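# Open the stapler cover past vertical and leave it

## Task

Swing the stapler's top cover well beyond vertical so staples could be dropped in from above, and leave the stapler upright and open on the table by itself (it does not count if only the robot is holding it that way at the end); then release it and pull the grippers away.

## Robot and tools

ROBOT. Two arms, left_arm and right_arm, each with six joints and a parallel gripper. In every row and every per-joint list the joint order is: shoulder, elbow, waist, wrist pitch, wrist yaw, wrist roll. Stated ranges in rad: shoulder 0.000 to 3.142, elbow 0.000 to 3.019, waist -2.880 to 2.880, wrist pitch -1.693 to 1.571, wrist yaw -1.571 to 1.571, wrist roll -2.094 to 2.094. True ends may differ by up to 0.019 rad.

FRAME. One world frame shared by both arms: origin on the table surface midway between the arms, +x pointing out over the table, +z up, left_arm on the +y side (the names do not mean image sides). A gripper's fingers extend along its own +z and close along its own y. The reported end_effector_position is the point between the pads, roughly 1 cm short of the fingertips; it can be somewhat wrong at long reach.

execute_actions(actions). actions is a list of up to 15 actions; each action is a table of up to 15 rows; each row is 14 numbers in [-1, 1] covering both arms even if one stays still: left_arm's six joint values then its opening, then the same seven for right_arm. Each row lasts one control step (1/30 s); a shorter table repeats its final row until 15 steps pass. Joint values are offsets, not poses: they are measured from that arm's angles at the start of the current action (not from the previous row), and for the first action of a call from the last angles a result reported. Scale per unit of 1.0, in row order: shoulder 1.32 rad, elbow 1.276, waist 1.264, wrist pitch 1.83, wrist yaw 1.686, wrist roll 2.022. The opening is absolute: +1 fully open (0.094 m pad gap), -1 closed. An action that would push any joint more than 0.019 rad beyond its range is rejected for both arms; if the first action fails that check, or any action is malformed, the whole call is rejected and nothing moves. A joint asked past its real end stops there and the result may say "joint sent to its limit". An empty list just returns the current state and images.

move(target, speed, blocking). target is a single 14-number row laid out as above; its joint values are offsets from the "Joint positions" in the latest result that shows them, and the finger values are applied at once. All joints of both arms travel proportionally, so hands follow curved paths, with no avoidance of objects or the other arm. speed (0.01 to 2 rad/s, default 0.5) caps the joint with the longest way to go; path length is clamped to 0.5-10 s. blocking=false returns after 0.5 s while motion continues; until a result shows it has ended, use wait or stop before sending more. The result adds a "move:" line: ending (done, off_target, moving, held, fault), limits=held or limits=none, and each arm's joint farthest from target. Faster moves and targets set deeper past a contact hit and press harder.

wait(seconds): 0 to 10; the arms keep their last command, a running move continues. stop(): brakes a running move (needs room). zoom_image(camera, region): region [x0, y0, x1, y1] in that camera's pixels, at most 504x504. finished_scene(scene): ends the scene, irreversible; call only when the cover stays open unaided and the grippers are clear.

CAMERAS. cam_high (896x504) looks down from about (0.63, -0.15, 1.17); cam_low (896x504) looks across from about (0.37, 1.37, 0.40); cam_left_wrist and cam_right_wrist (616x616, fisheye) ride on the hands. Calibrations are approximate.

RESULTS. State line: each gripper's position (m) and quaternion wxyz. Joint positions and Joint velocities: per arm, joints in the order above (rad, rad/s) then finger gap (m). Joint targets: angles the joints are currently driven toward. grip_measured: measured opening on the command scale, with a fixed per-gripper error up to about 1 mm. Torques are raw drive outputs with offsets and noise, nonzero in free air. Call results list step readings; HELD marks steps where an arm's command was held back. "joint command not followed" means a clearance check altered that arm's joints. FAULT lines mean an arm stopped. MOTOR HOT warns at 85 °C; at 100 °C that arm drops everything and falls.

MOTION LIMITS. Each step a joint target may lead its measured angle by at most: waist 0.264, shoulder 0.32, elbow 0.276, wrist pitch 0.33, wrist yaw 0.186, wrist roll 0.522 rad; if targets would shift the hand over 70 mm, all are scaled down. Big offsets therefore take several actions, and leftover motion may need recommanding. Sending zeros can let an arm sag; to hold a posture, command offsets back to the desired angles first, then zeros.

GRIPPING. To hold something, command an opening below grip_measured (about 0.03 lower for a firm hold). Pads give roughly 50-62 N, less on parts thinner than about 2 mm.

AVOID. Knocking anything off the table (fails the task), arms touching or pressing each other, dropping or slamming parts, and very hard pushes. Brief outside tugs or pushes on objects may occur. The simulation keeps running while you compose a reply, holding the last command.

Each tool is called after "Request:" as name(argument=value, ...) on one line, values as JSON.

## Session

Request:
execute_actions(actions=[])

Scene clock: 0.00 s.
left_arm: end_effector_position=(+0.5178, +0.3894, +0.2310) grip_measured=+1.000 end_effector_quat_wxyz=(-0.001, +0.442, +0.896, -0.048) | right_arm: end_effector_position=(+0.5389, +0.1723, +0.2147) grip_measured=+1.000 end_effector_quat_wxyz=(+0.732, -0.670, -0.069, +0.100)
Joint names: [shoulder, elbow, waist, wrist pitch, wrist yaw, wrist roll]
Joint positions: left_arm=[ 1.833  1.826  0.069 -1.616  0.08   1.031  0.094] | right_arm=[ 2.221  1.632  0.394  0.875 -1.241 -1.267  0.094]
Joint velocities: left_arm=[-0.005  0.022 -0.005  0.002 -0.051  0.022  0.   ] | right_arm=[-0.024 -0.002 -0.005  0.007  0.007  0.022  0.   ]
Joint torques (N m, as the arm reports them, + toward a larger angle): no reading
Joint targets: left_arm=[1.825 1.857 0.069 -1.616 0.080 1.031] | right_arm=[2.235 1.650 0.394 0.877 -1.241 -1.268]
camera_calibration (this result's frames):
cam_left_wrist: T_world_to_cam=[[-0.793231, -0.60298, 0.0848469, 0.622914], [-0.46543, 0.69024, 0.554025, -0.147031], [-0.392631, 0.39998, -0.828165, 0.362398], [0, 0, 0, 1]] pos_world=[0.567971, 0.332139, 0.328731]
cam_right_wrist: T_world_to_cam=[[0.0452459, -0.0836512, 0.995467, -0.223187], [0.922944, -0.377813, -0.073698, -0.413414], [0.382266, 0.922095, 0.0601108, -0.256245], [0, 0, 0, 1]] pos_world=[0.48961, 0.0614193, 0.20711]

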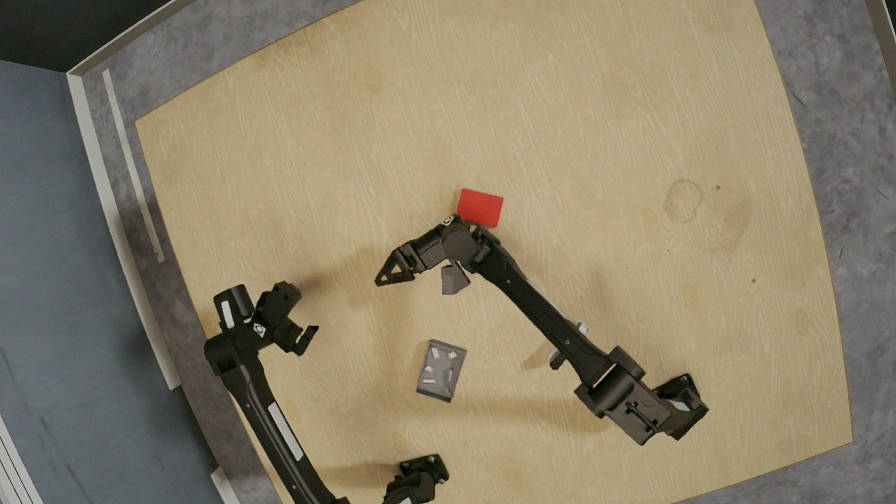

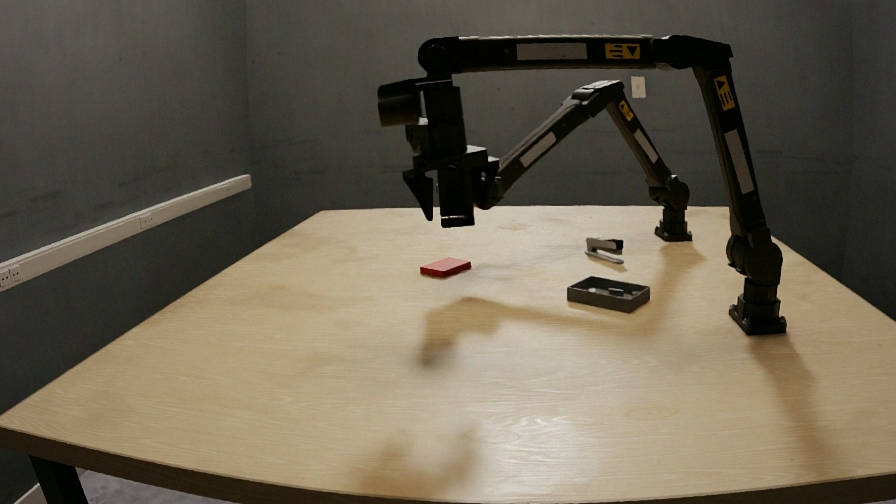

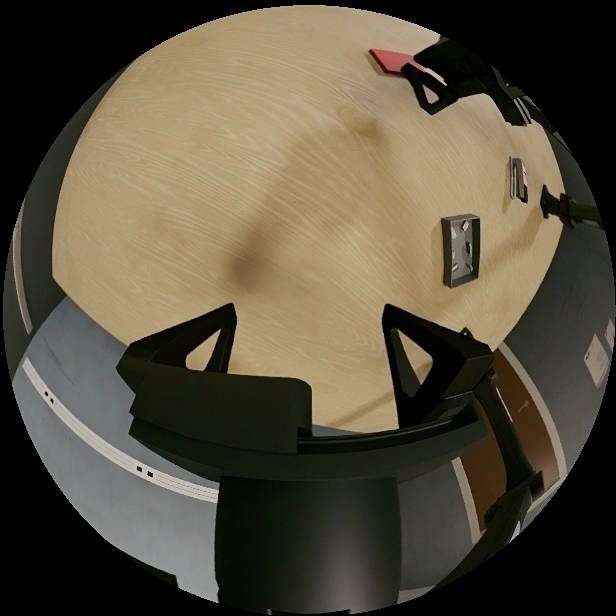

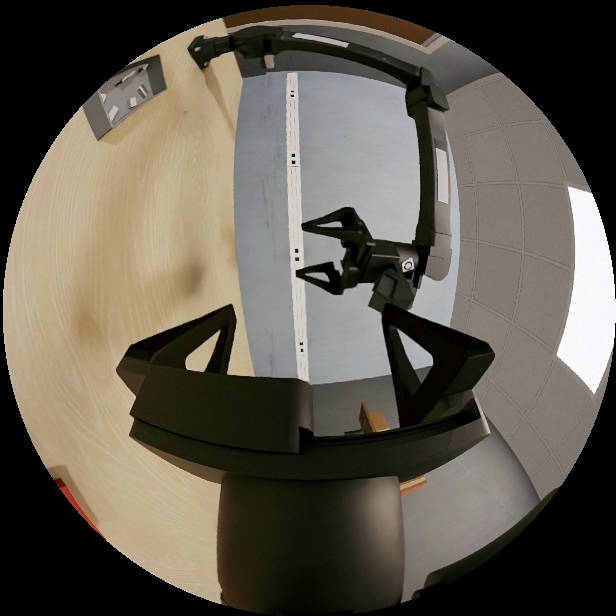

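Request:
zoom_image(camera="cam_low", region=[540, 200, 700, 290])

Request:
zoom_image(camera="cam_high", region=[490, 290, 650, 400])

Request:
zoom_image(camera="cam_left_wrist", region=[460, 130, 580, 230])

Region (540, 200, 700, 290) of cam_low's 896x504 image, scaled by 3.150, with more detail than that image has; it fills the top 284 rows of this view, and the rest is white.

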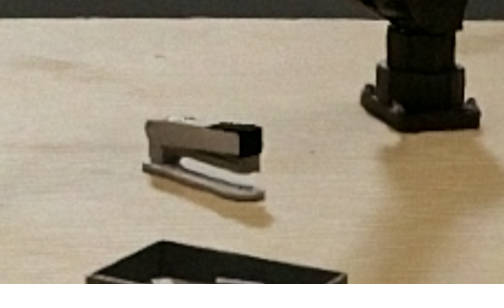

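Region (490, 290, 650, 400) of cam_high's 896x504 image, scaled by 3.150, with more detail than that image has; it fills the top 346 rows of this view, and the rest is white.

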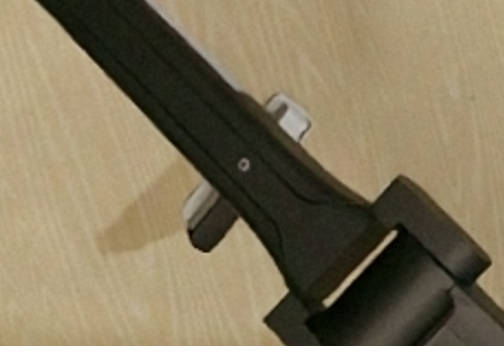

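Region (460, 130, 580, 230) of cam_left_wrist's 616x616 image, scaled by 4.200, with more detail than that image has.

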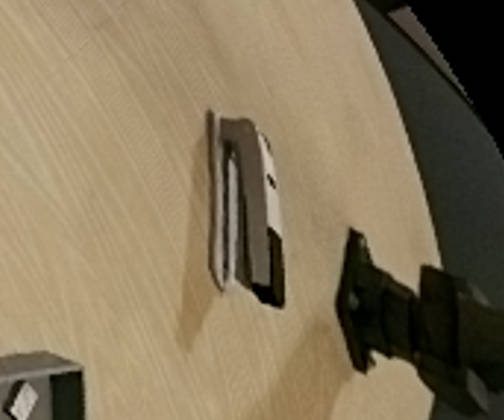

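Request:
move(target=[-0.4795, -1.0, -0.3315, 1.0, -0.2986, -0.6245, 0.3, -0.773, -0.562, 0.25, -1.0, 0.736, 0.905, 0.1], speed=1.4)

Scene clock: 93.07 s.
left_arm: end_effector_position=(+0.4262, +0.2734, +0.1723) grip_measured=+0.302 end_effector_quat_wxyz=(+0.542, -0.078, +0.836, +0.041) | right_arm: end_effector_position=(+0.2483, -0.0564, +0.1749) grip_measured=+0.101 end_effector_quat_wxyz=(+0.132, -0.153, +0.973, +0.116)
Joint names: [shoulder, elbow, waist, wrist pitch, wrist yaw, wrist roll]
Joint positions: left_arm=[ 1.21   0.555 -0.34   0.19  -0.421 -0.22   0.061] | right_arm=[ 1.194  0.923  0.703 -0.947 -0.003  0.554  0.052]
Joint velocities: left_arm=[-0.005 -0.007 -0.015 -0.002  0.066 -0.022 -0.001] | right_arm=[-0.005 -0.017  0.015 -0.017  0.037  0.022  0.   ]
Joint torques (N m, as the arm reports them, + toward a larger angle): left_arm=[-8.54  7.12  0.02  2.26 -0.28 -0.07] | right_arm=[-9.51  9.54  1.21  0.62  0.16  0.09]
Joint targets: left_arm=[1.201 0.550 -0.350 0.213 -0.424 -0.232] | right_arm=[1.201 0.915 0.710 -0.955 0.000 0.563]
move: off_target (left_arm); limits=none; left_arm: farthest joint: the wrist pitch, 0.024 radians from its target (1.830 radians at the start); right_arm: farthest joint: the wrist roll, 0.009 radians from its target (1.830 radians at the start)
camera_calibration (this result's frames):
cam_left_wrist: T_world_to_cam=[[0.174109, -0.984638, 0.0132128, 0.189638], [-0.854576, -0.157751, -0.494787, 0.501321], [0.48927, 0.0748556, -0.868914, 0.0443333], [0, 0, 0, 1]] pos_world=[0.373709, 0.26249, 0.284063]
cam_right_wrist: T_world_to_cam=[[0.334758, -0.924588, -0.181862, -0.102965], [-0.870857, -0.377277, 0.315071, 0.142856], [-0.359923, 0.0529028, -0.931481, 0.37677], [0, 0, 0, 1]] pos_world=[0.294484, -0.0612357, 0.287219]

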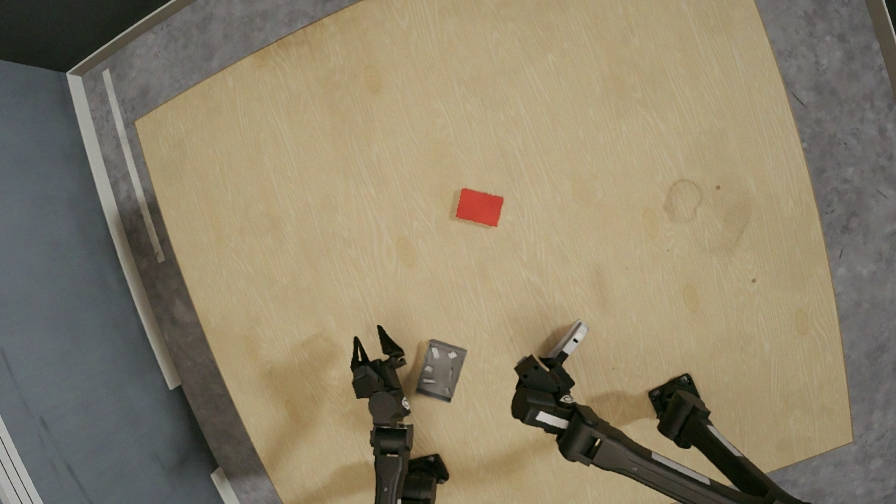

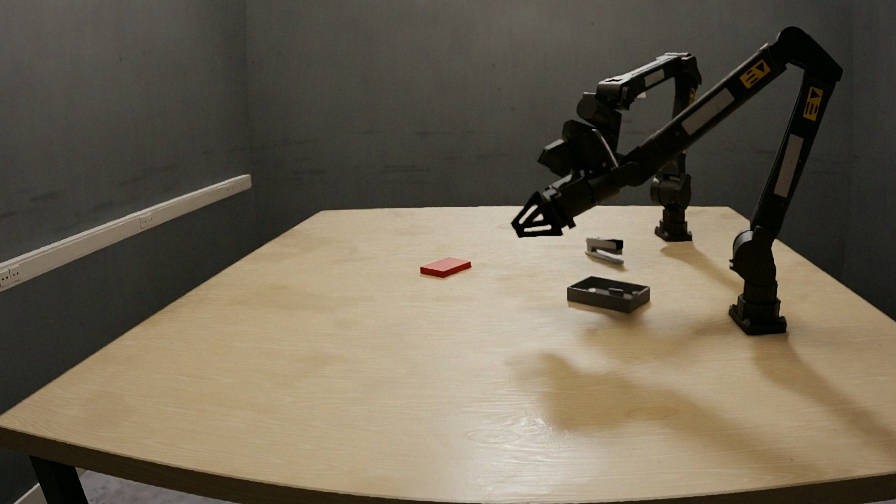

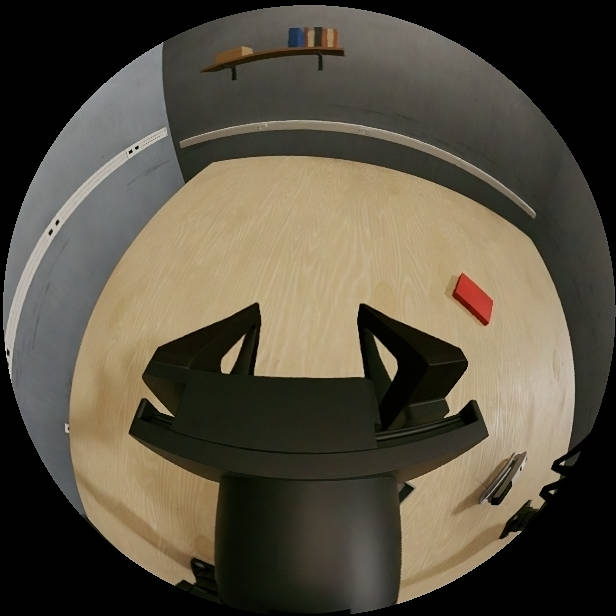

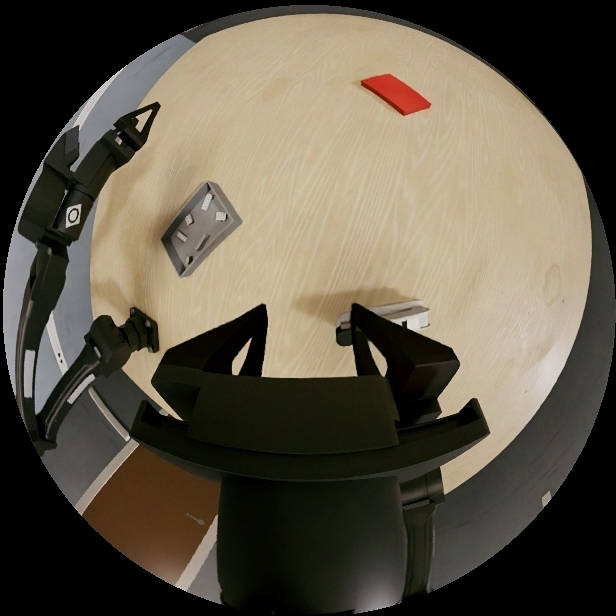

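Request:
zoom_image(camera="cam_right_wrist", region=[320, 280, 450, 360])

Region (320, 280, 450, 360) of cam_right_wrist's 616x616 image, scaled by 3.877, with more detail than that image has; it fills the top 310 rows of this view, and the rest is white.

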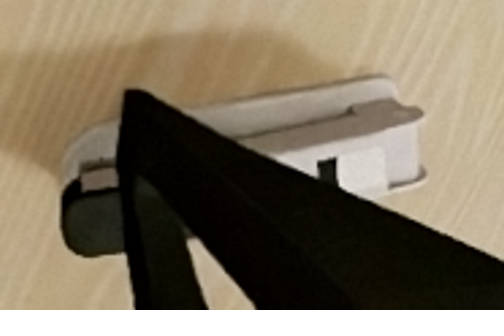

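Request:
move(target=[0.2365, -0.1461, -0.6974, 0.2743, 0.1509, 0.0705, 0.3, 0.0871, -0.0924, -0.0222, -0.0797, 0.002, 0.6334, 0.1], speed=1.1)

Scene clock: 126.03 s.
left_arm: end_effector_position=(+0.1620, -0.0578, +0.0523) grip_measured=+0.302 end_effector_quat_wxyz=(+0.460, +0.403, +0.751, -0.248) | right_arm: end_effector_position=(+0.2039, -0.1179, +0.0920) grip_measured=+0.101 end_effector_quat_wxyz=(-0.001, +0.471, +0.882, +0.005)
Joint names: [shoulder, elbow, waist, wrist pitch, wrist yaw, wrist roll]
Joint positions: left_arm=[ 1.519  0.374 -1.218  0.668 -0.168 -0.089  0.061] | right_arm=[ 1.289  0.812  0.684 -1.085 -0.004  1.826  0.052]
Joint velocities: left_arm=[-0.005 -0.017 -0.005 -0.017 -0.022  0.081  0.001] | right_arm=[-0.005 -0.012 -0.015  0.022 -0.007  0.022 -0.001]
Joint torques (N m, as the arm reports them, + toward a larger angle): left_arm=[-8.53  4.14  0.46  2.31 -0.04  0.18] | right_arm=[-8.3   8.31 -0.07 -0.05  0.21  0.14]
Joint targets: left_arm=[1.522 0.368 -1.221 0.692 -0.167 -0.078] | right_arm=[1.309 0.806 0.675 -1.093 -0.000 1.835]
move: off_target (left_arm); limits=none; left_arm: farthest joint: the wrist pitch, 0.024 radians from its target (0.502 radians at the start); right_arm: farthest joint: the shoulder, 0.020 radians from its target (0.115 radians at the start)
camera_calibration (this result's frames):
cam_left_wrist: T_world_to_cam=[[-0.834118, -0.551586, -0.000228535, 0.100228], [-0.491783, 0.743871, -0.452554, 0.155126], [0.249792, -0.377371, -0.891737, 0.107943], [0, 0, 0, 1]] pos_world=[0.132927, -0.0193751, 0.166483]
cam_right_wrist: T_world_to_cam=[[-0.826282, -0.563216, -0.00677516, 0.103211], [-0.456468, 0.66253, 0.593877, 0.119566], [-0.329993, 0.493803, -0.804527, 0.321063], [0, 0, 0, 1]] pos_world=[0.245808, -0.179628, 0.187996]

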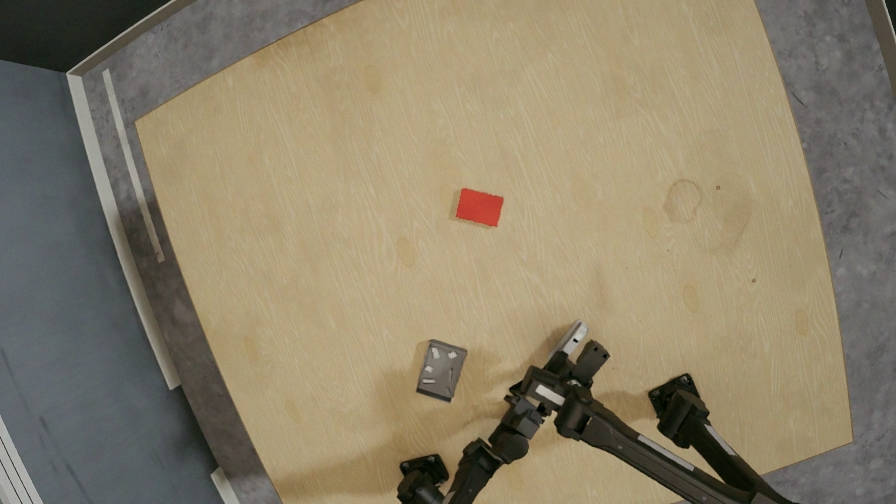

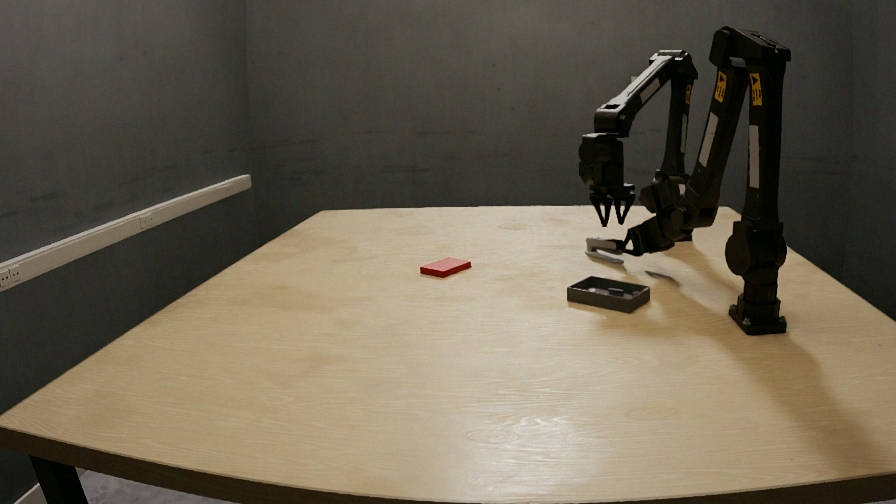

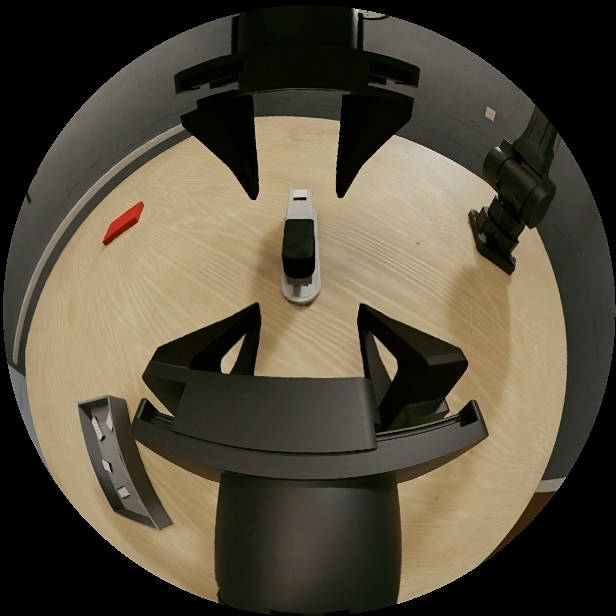

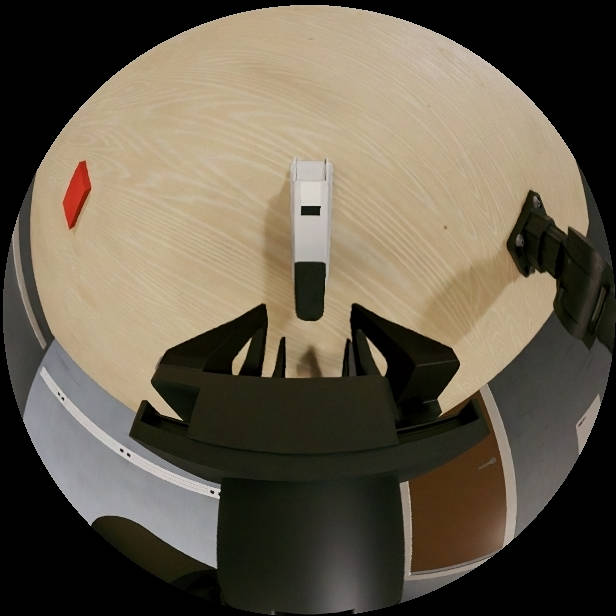

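Request:
zoom_image(camera="cam_right_wrist", region=[240, 145, 380, 345])

Request:
zoom_image(camera="cam_left_wrist", region=[230, 170, 390, 330])

Region (240, 145, 380, 345) of cam_right_wrist's 616x616 image, scaled by 2.520, with more detail than that image has; it fills the left 353 columns of this view, and the rest is white.

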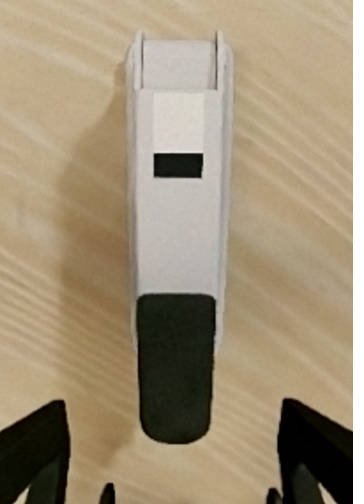

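Region (230, 170, 390, 330) of cam_left_wrist's 616x616 image, scaled by 3.150, with more detail than that image has.

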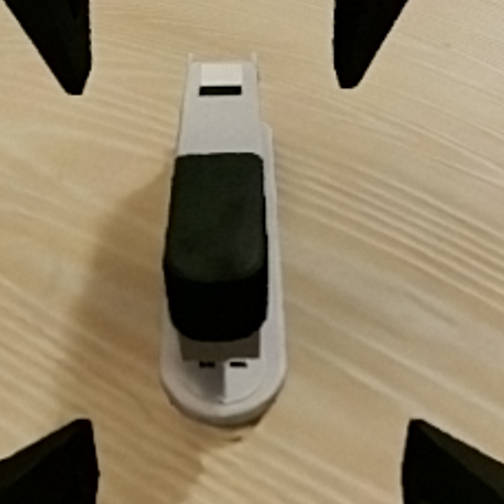

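Request:
move(target=[0.1801, 0.1255, 0.0334, 0.0615, 0.0056, 0.0086, 0.1, 0.0804, -0.061, 0.016, 0.0869, 0.004, 0.0092, -0.1], speed=0.25)

Scene clock: 163.67 s.
left_arm: end_effector_position=(+0.1928, -0.0973, +0.0149) grip_measured=+0.102 end_effector_quat_wxyz=(+0.459, +0.397, +0.757, -0.241) | right_arm: end_effector_position=(+0.2015, -0.1160, +0.0431) grip_measured=-0.098 end_effector_quat_wxyz=(+0.000, +0.470, +0.882, +0.001)
Joint names: [shoulder, elbow, waist, wrist pitch, wrist yaw, wrist roll]
Joint positions: left_arm=[ 1.75   0.504 -1.189  0.759 -0.16  -0.084  0.052] | right_arm=[ 1.375  0.741  0.695 -0.935 -0.     1.837  0.042]
Joint velocities: left_arm=[ 0.005 -0.012 -0.005  0.007  0.022  0.007 -0.001] | right_arm=[-0.005  0.007  0.005 -0.007 -0.007 -0.007 -0.   ]
Joint torques (N m, as the arm reports them, + toward a larger angle): left_arm=[-10.66   5.94   1.46   2.21   0.03   0.19] | right_arm=[-8.54  7.59  1.33  0.53  0.22  0.1 ]
Joint targets: left_arm=[1.757 0.535 -1.176 0.780 -0.158 -0.072] | right_arm=[1.395 0.734 0.704 -0.926 0.003 1.845]
move: off_target (left_arm); limits=none; left_arm: farthest joint: the elbow, 0.030 radians from its target (0.160 radians at the start); right_arm: farthest joint: the shoulder, 0.020 radians from its target (0.106 radians at the start)
camera_calibration (this result's frames):
cam_left_wrist: T_world_to_cam=[[-0.82263, -0.568572, -0.00250513, 0.100263], [-0.508562, 0.737762, -0.443928, 0.185189], [0.254253, -0.363915, -0.896059, 0.0525115], [0, 0, 0, 1]] pos_world=[0.163308, -0.0605087, 0.129515]
cam_right_wrist: T_world_to_cam=[[-0.825654, -0.564176, -0.00132097, 0.10151], [-0.456184, 0.66623, 0.589944, 0.146774], [-0.331952, 0.487692, -0.807443, 0.279734], [0, 0, 0, 1]] pos_world=[0.243626, -0.17694, 0.139415]

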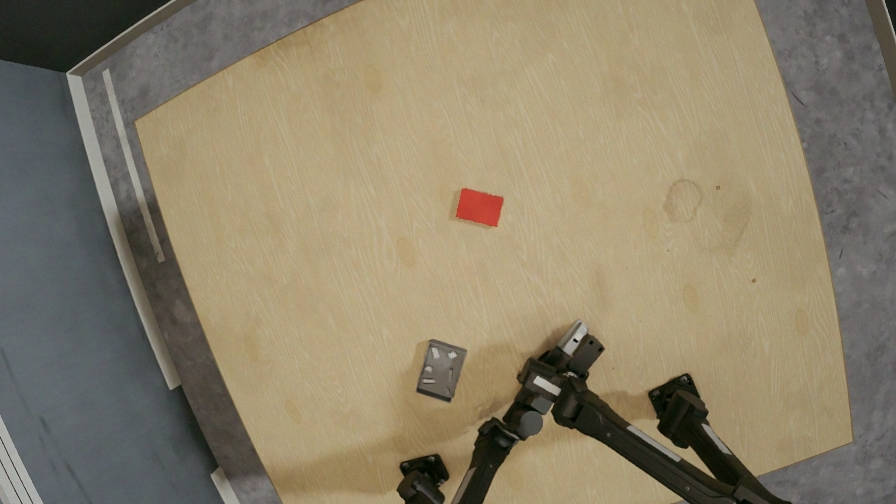

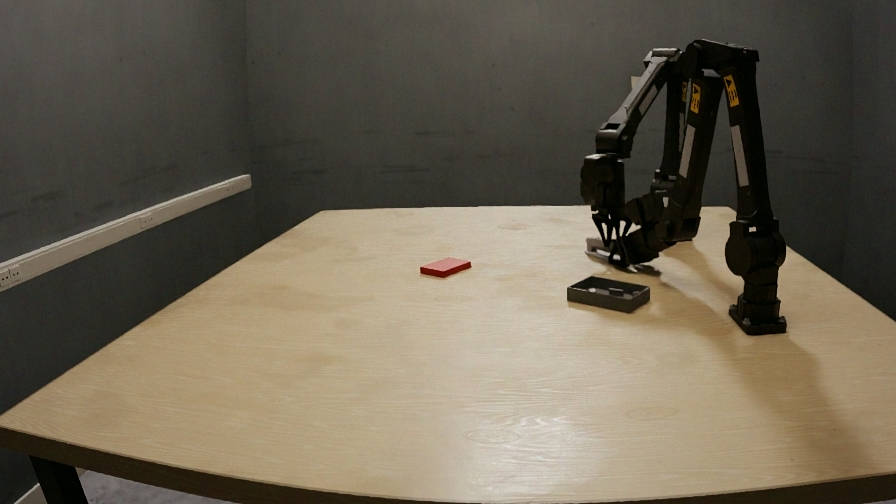

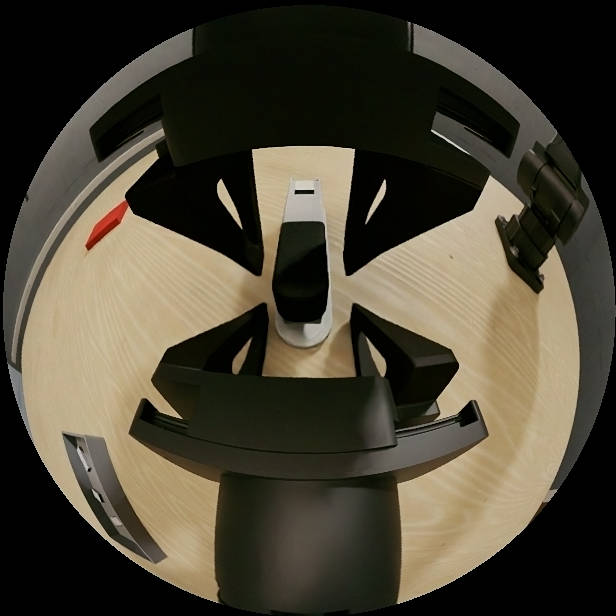

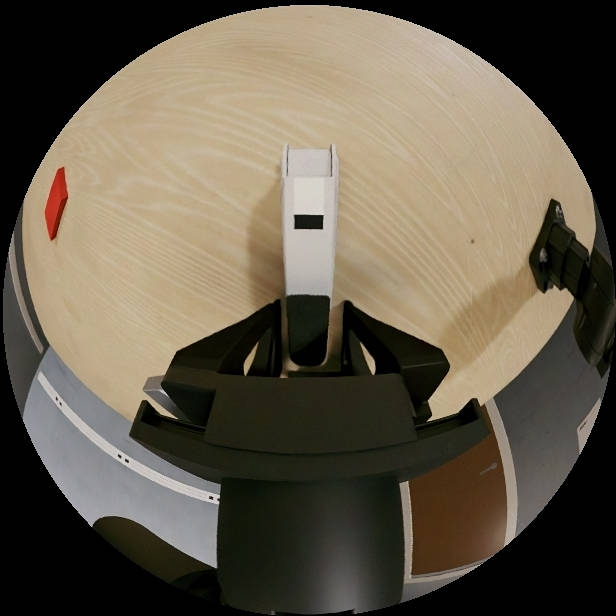

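Request:
zoom_image(camera="cam_left_wrist", region=[230, 170, 390, 370])

Request:
zoom_image(camera="cam_right_wrist", region=[240, 230, 380, 380])

Region (230, 170, 390, 370) of cam_left_wrist's 616x616 image, scaled by 2.520, with more detail than that image has; it fills the left 403 columns of this view, and the rest is white.

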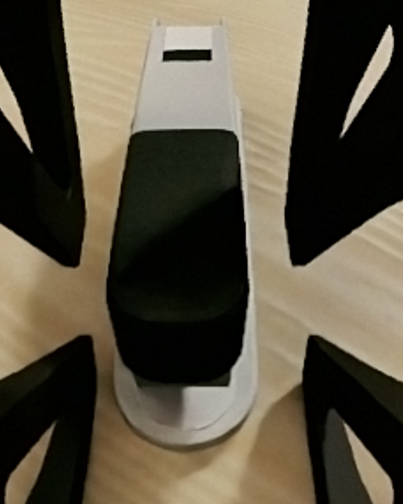

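Region (240, 230, 380, 380) of cam_right_wrist's 616x616 image, scaled by 3.360, with more detail than that image has; it fills the left 470 columns of this view, and the rest is white.

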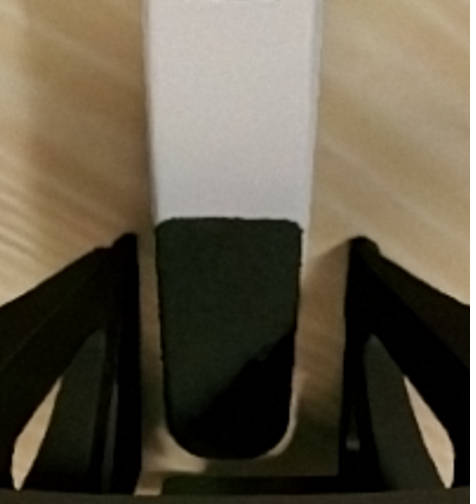

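Request:
execute_actions(actions=[[[0.0057,0.0250,0.0110,0.0115,0.001,0.006,0.08, 0.0152,-0.0055,0.007,0.0055,0.002,0.004,-0.1],[0.0062,0.0262,0.0117,0.0115,0.001,0.006,0.06, 0.0152,-0.0055,0.007,0.006,0.002,0.004,-0.1],[0.0066,0.0274,0.0124,0.0115,0.001,0.006,0.04, 0.0152,-0.0055,0.007,0.0065,0.002,0.004,-0.1],[0.0071,0.0286,0.0131,0.0115,0.001,0.006,0.02, 0.0152,-0.0055,0.007,0.007,0.002,0.004,-0.1],[0.0075,0.0298,0.0138,0.0115,0.001,0.006,0.0, 0.0152,-0.0055,0.007,0.0075,0.002,0.004,-0.1],[0.0080,0.0310,0.0145,0.0115,0.001,0.006,-0.02, 0.0152,-0.0055,0.007,0.008,0.002,0.004,-0.1],[0.0084,0.0322,0.0152,0.0115,0.001,0.006,-0.04, 0.0152,-0.0055,0.007,0.0087,0.002,0.004,-0.1],[0.0089,0.0334,0.0159,0.0115,0.001,0.006,-0.06, 0.0152,-0.0055,0.007,0.0087,0.002,0.004,-0.1],[0.0093,0.0346,0.0166,0.0115,0.001,0.006,-0.08, 0.0152,-0.0055,0.007,0.0087,0.002,0.004,-0.1],[0.0098,0.0358,0.0174,0.0115,0.001,0.006,-0.1, 0.0152,-0.0055,0.007,0.0087,0.002,0.004,-0.1]]])

Scene clock: 184.90 s.
left_arm: end_effector_position=(+0.1984, -0.0985, +0.0151) grip_measured=-0.098 end_effector_quat_wxyz=(+0.462, +0.393, +0.758, -0.240) | right_arm: end_effector_position=(+0.2026, -0.1146, +0.0431) grip_measured=-0.098 end_effector_quat_wxyz=(+0.001, +0.471, +0.882, +0.005)
Joint names: [shoulder, elbow, waist, wrist pitch, wrist yaw, wrist roll]
Joint positions: left_arm=[ 1.756  0.513 -1.18   0.759 -0.16  -0.084  0.042] | right_arm=[ 1.375  0.741  0.695 -0.927 -0.     1.837  0.042]
Joint velocities: left_arm=[ 0.005  0.002 -0.005 -0.017  0.007 -0.007 -0.001] | right_arm=[-0.005 -0.012  0.005 -0.022 -0.022  0.081 -0.   ]
Joint torques (N m, as the arm reports them, + toward a larger angle): left_arm=[-11.12   6.41   1.47   2.25   0.02   0.18] | right_arm=[-8.88  7.45  1.41  0.54  0.21  0.12]
Joint targets: left_arm=[1.763 0.550 -1.167 0.781 -0.158 -0.072] | right_arm=[1.395 0.734 0.704 -0.919 0.003 1.845]
Step readings (joint positions):
0: left_arm=[1.750 0.504 -1.189 0.759 -0.160 -0.084] | right_arm=[1.375 0.741 0.695 -0.935 -0.000 1.837]
1: left_arm=[1.750 0.504 -1.189 0.759 -0.160 -0.084] | right_arm=[1.375 0.741 0.695 -0.935 -0.000 1.837]
2: left_arm=[1.750 0.504 -1.189 0.759 -0.160 -0.084] | right_arm=[1.375 0.741 0.695 -0.934 -0.000 1.837]
4: left_arm=[1.750 0.504 -1.189 0.759 -0.160 -0.084] | right_arm=[1.375 0.741 0.695 -0.932 -0.000 1.837]
8: left_arm=[1.751 0.506 -1.185 0.759 -0.160 -0.084] | right_arm=[1.375 0.741 0.695 -0.929 -0.000 1.837]
15: Joint positions above
camera_calibration (this result's frames):
cam_left_wrist: T_world_to_cam=[[-0.817563, -0.575834, -0.0024612, 0.102537], [-0.514324, 0.732141, -0.446588, 0.189634], [0.258963, -0.363848, -0.894736, 0.0498846], [0, 0, 0, 1]] pos_world=[0.168445, -0.0616441, 0.129574]
cam_right_wrist: T_world_to_cam=[[-0.825846, -0.563834, -0.00832884, 0.103614], [-0.458732, 0.663168, 0.591416, 0.146506], [-0.327937, 0.49224, -0.806323, 0.279131], [0, 0, 0, 1]] pos_world=[0.244313, -0.176136, 0.139287]

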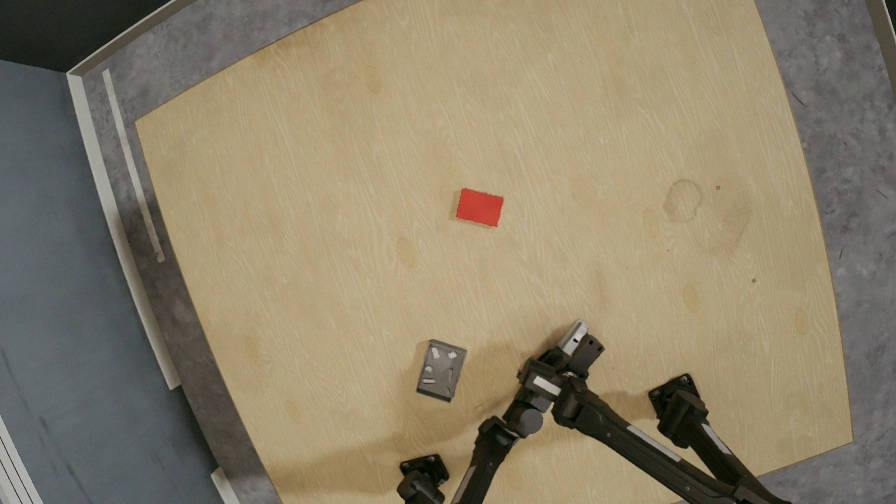

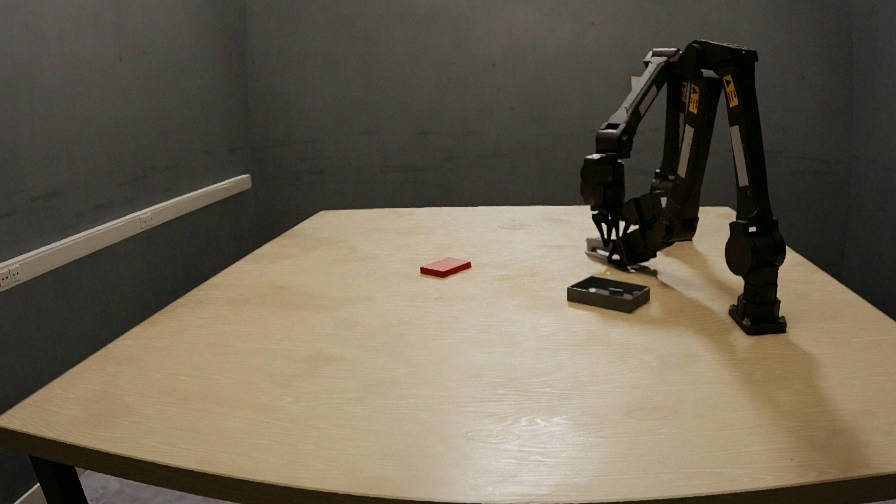

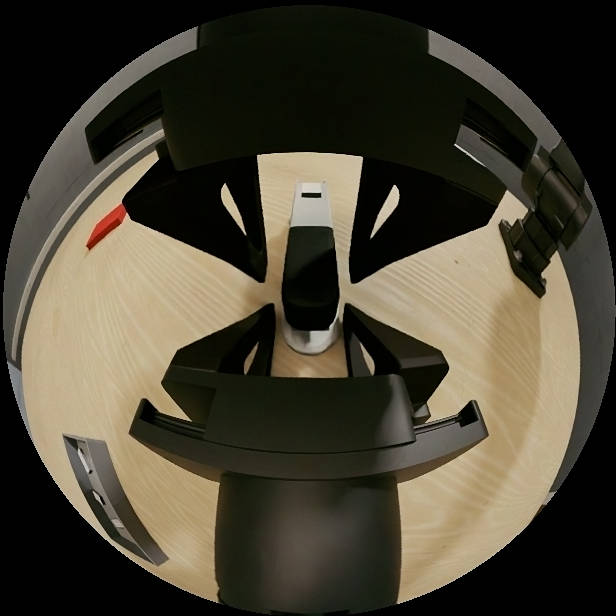

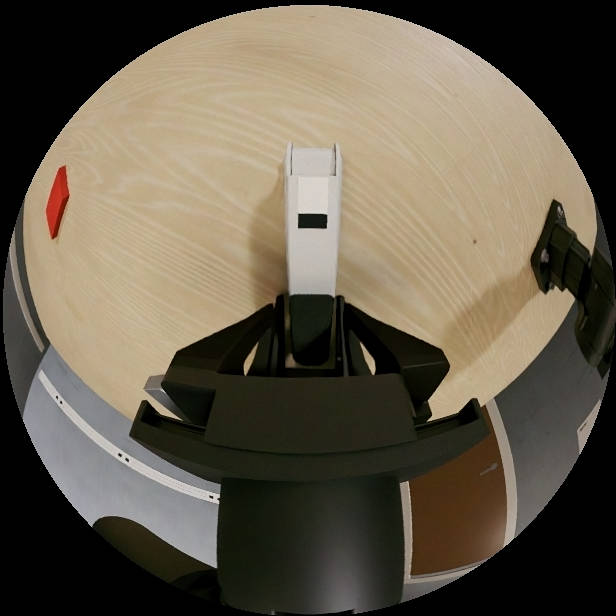

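Request:
zoom_image(camera="cam_left_wrist", region=[240, 220, 380, 370])

Request:
zoom_image(camera="cam_right_wrist", region=[240, 230, 380, 380])

Region (240, 220, 380, 370) of cam_left_wrist's 616x616 image, scaled by 3.360, with more detail than that image has; it fills the left 470 columns of this view, and the rest is white.

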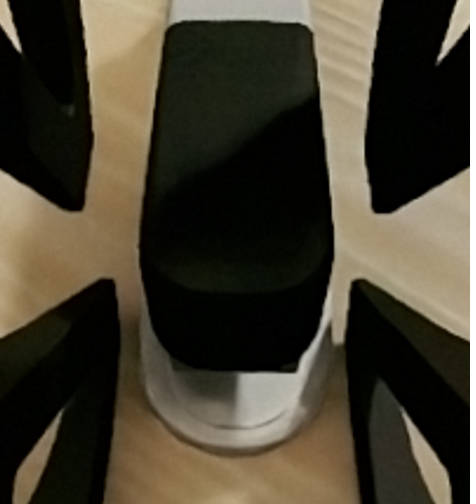

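Region (240, 230, 380, 380) of cam_right_wrist's 616x616 image, scaled by 3.360, with more detail than that image has; it fills the left 470 columns of this view, and the rest is white.

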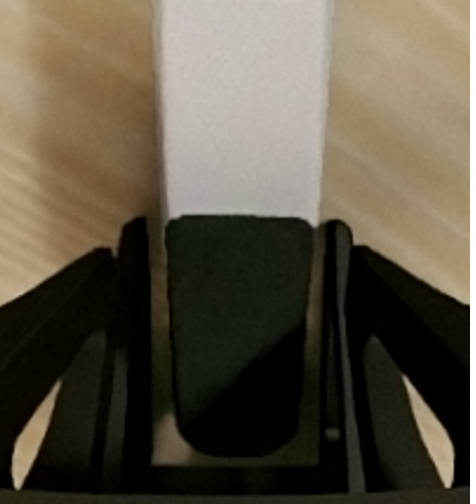

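Request:
execute_actions(actions=[[[0.005,0.025,0.006,0.0115,0.001,0.005,-0.13, 0.0152,-0.0055,0.005,0.003,0.002,0.004,-0.13],[0.005,0.023,0.006,0.0115,0.001,0.005,-0.16, 0.0152,-0.0055,0.005,0.003,0.002,0.004,-0.16],[0.005,0.021,0.006,0.0115,0.001,0.005,-0.19, 0.0152,-0.0055,0.005,0.003,0.002,0.004,-0.19],[0.005,0.019,0.006,0.0115,0.001,0.005,-0.215, 0.0152,-0.0055,0.005,0.003,0.002,0.004,-0.22],[0.005,0.017,0.006,0.0115,0.001,0.005,-0.235, 0.0152,-0.0055,0.005,0.003,0.002,0.004,-0.25],[0.005,0.015,0.006,0.0115,0.001,0.005,-0.25, 0.0152,-0.0055,0.005,0.003,0.002,0.004,-0.28],[0.005,0.013,0.006,0.0115,0.001,0.005,-0.263, 0.0152,-0.0055,0.005,0.003,0.002,0.004,-0.31],[0.005,0.011,0.006,0.0115,0.001,0.005,-0.275, 0.0152,-0.0055,0.005,0.003,0.002,0.004,-0.34],[0.005,0.010,0.006,0.0115,0.001,0.005,-0.285, 0.0152,-0.0055,0.005,0.003,0.002,0.004,-0.36],[0.005,0.010,0.006,0.0115,0.001,0.005,-0.295, 0.0152,-0.0055,0.005,0.003,0.002,0.004,-0.38],[0.005,0.010,0.006,0.0115,0.001,0.005,-0.305, 0.0152,-0.0055,0.005,0.003,0.002,0.004,-0.40],[0.005,0.010,0.006,0.0115,0.001,0.005,-0.315, 0.0152,-0.0055,0.005,0.003,0.002,0.004,-0.42],[0.005,0.010,0.006,0.0115,0.001,0.005,-0.325, 0.0152,-0.0055,0.005,0.003,0.002,0.004,-0.44],[0.005,0.010,0.006,0.0115,0.001,0.005,-0.33, 0.0152,-0.0055,0.005,0.003,0.002,0.004,-0.455]],[[0.005,0.006,0.004,0.0115,0.001,0.005,-0.33, 0.0152,-0.0055,0.005,0.003,0.002,0.004,-0.467],[0.005,0.003,0.004,0.0115,0.001,0.005,-0.33, 0.0152,-0.0055,0.005,0.003,0.002,0.004,-0.478],[0.005,0.0,0.004,0.0115,0.001,0.005,-0.33, 0.0152,-0.0055,0.005,0.003,0.002,0.004,-0.488],[0.005,-0.003,0.004,0.0115,0.001,0.005,-0.33, 0.0152,-0.0055,0.005,0.003,0.002,0.004,-0.497],[0.005,-0.006,0.004,0.0115,0.001,0.005,-0.33, 0.0152,-0.0055,0.005,0.003,0.002,0.004,-0.505],[0.005,-0.008,0.004,0.0115,0.001,0.005,-0.33, 0.0152,-0.0055,0.005,0.003,0.002,0.004,-0.512],[0.005,-0.010,0.004,0.0115,0.001,0.005,-0.33, 0.0152,-0.0055,0.005,0.003,0.002,0.004,-0.519],[0.005,-0.010,0.004,0.0115,0.001,0.005,-0.33, 0.0152,-0.0055,0.005,0.003,0.002,0.004,-0.526],[0.005,-0.010,0.004,0.0115,0.001,0.005,-0.33, 0.0152,-0.0055,0.005,0.003,0.002,0.004,-0.533],[0.005,-0.010,0.004,0.0115,0.001,0.005,-0.33, 0.0152,-0.0055,0.005,0.003,0.002,0.004,-0.54],[0.005,-0.010,0.004,0.0115,0.001,0.005,-0.33, 0.0152,-0.0055,0.005,0.003,0.002,0.004,-0.545]]])

Scene clock: 199.40 s.
left_arm: end_effector_position=(+0.1981, -0.0986, +0.0149) grip_measured=-0.292 end_effector_quat_wxyz=(+0.461, +0.394, +0.758, -0.240) | right_arm: end_effector_position=(+0.2019, -0.1152, +0.0425) grip_measured=-0.527 end_effector_quat_wxyz=(+0.001, +0.472, +0.881, +0.004)
Joint names: [shoulder, elbow, waist, wrist pitch, wrist yaw, wrist roll]
Joint positions: left_arm=[ 1.757  0.513 -1.18   0.759 -0.157 -0.083  0.033] | right_arm=[ 1.375  0.739  0.695 -0.927 -0.     1.842  0.022]
Joint velocities: left_arm=[-0.005 -0.002 -0.024 -0.017 -0.051 -0.037  0.   ] | right_arm=[-0.015  0.012 -0.015 -0.017 -0.007  0.007  0.001]
Joint torques (N m, as the arm reports them, + toward a larger angle): left_arm=[-10.77   2.86   0.84   2.24   0.02   0.16] | right_arm=[-8.91  7.58  1.16  0.42  0.21  0.07]
Joint targets: left_arm=[1.763 0.500 -1.175 0.781 -0.156 -0.073] | right_arm=[1.395 0.734 0.702 -0.922 0.003 1.845]
Step readings (joint positions; steps 1 to 15: 1st action; 16 to 30: 2nd action):
0: left_arm=[1.756 0.513 -1.180 0.759 -0.160 -0.083] | right_arm=[1.375 0.741 0.695 -0.927 -0.000 1.837]
1: left_arm=[1.756 0.513 -1.180 0.759 -0.160 -0.083] | right_arm=[1.375 0.741 0.695 -0.927 -0.000 1.837]
2: left_arm=[1.756 0.513 -1.180 0.759 -0.160 -0.083] | right_arm=[1.375 0.741 0.695 -0.927 -0.000 1.837]
4: left_arm=[1.756 0.513 -1.180 0.759 -0.160 -0.083] | right_arm=[1.375 0.741 0.695 -0.927 -0.000 1.837]
8: left_arm=[1.756 0.513 -1.180 0.759 -0.158 -0.083] | right_arm=[1.375 0.741 0.695 -0.927 -0.000 1.837]
15: left_arm=[1.757 0.513 -1.180 0.759 -0.158 -0.083] | right_arm=[1.375 0.741 0.695 -0.927 -0.000 1.837]
16: left_arm=[1.757 0.513 -1.180 0.759 -0.157 -0.083] | right_arm=[1.375 0.741 0.695 -0.927 -0.000 1.837]
17: left_arm=[1.757 0.513 -1.180 0.759 -0.157 -0.083] | right_arm=[1.375 0.741 0.695 -0.927 -0.000 1.837]
19: left_arm=[1.757 0.513 -1.180 0.759 -0.157 -0.083] | right_arm=[1.375 0.740 0.695 -0.927 -0.000 1.838]
23: left_arm=[1.757 0.513 -1.180 0.759 -0.157 -0.083] | right_arm=[1.375 0.739 0.695 -0.927 -0.000 1.840]
30: Joint positions above
camera_calibration (this result's frames):
cam_left_wrist: T_world_to_cam=[[-0.81893, -0.573889, -0.00215916, 0.10261], [-0.512838, 0.73349, -0.446083, 0.189319], [0.257586, -0.364204, -0.894989, 0.049965], [0, 0, 0, 1]] pos_world=[0.16825, -0.0617792, 0.129392]
cam_right_wrist: T_world_to_cam=[[-0.828214, -0.560374, -0.00647527, 0.103504], [-0.455188, 0.665923, 0.591058, 0.146556], [-0.326902, 0.49247, -0.806603, 0.278555], [0, 0, 0, 1]] pos_world=[0.243495, -0.176775, 0.138731]

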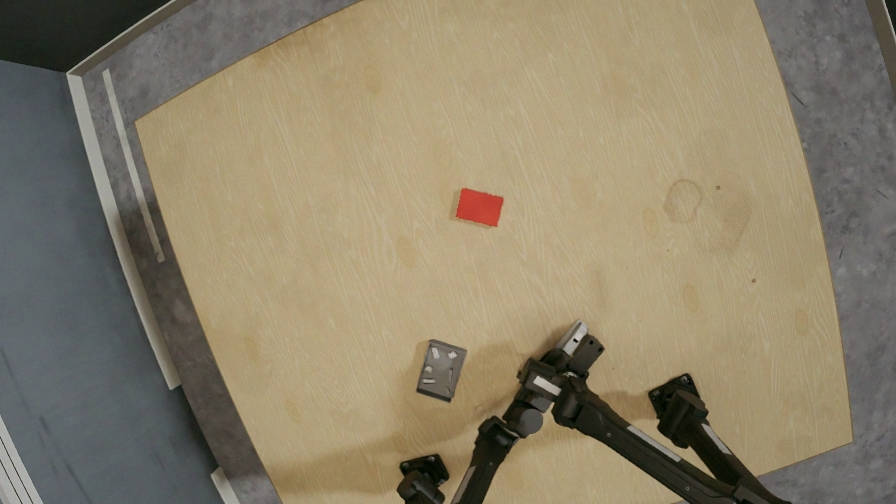

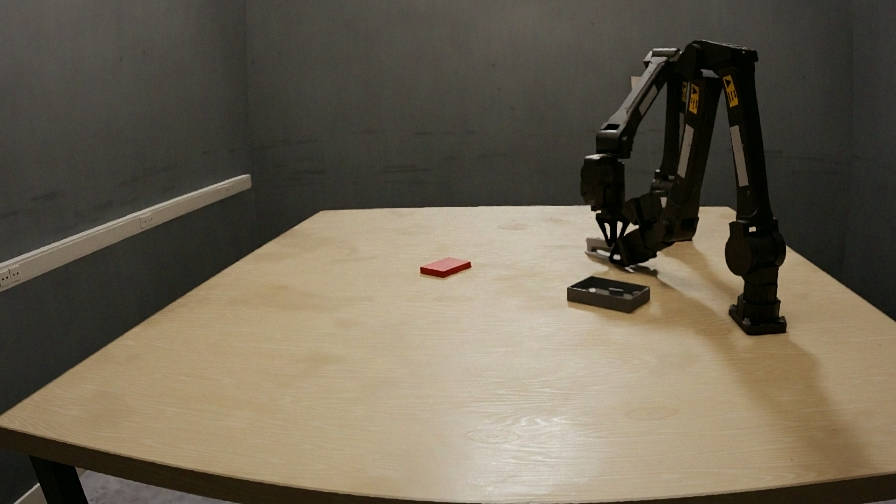

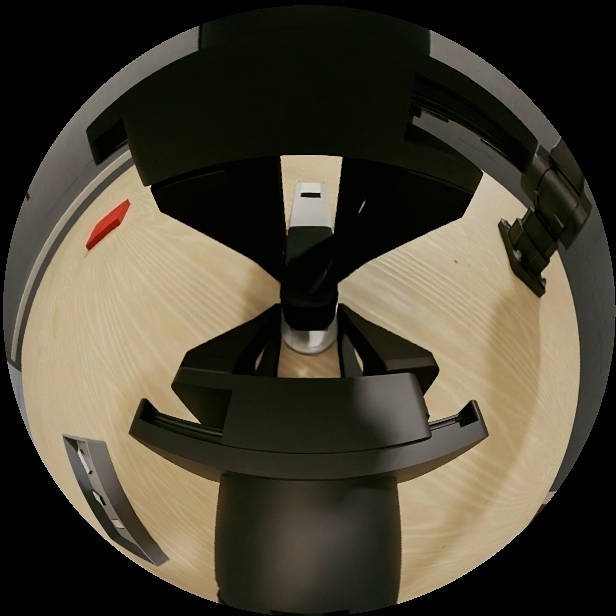

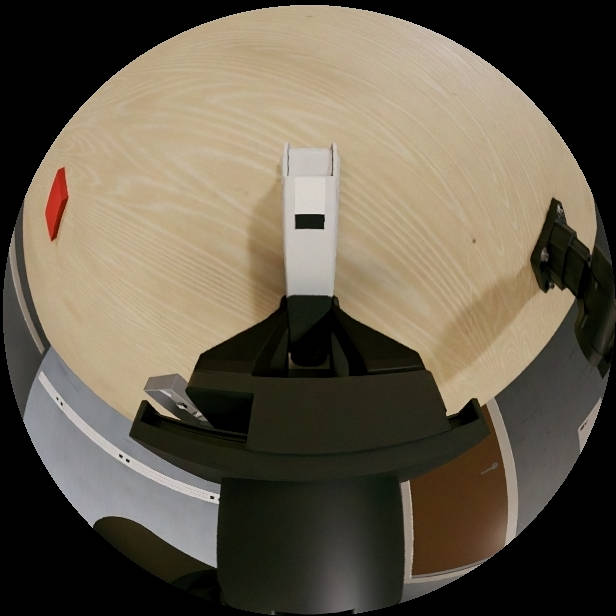

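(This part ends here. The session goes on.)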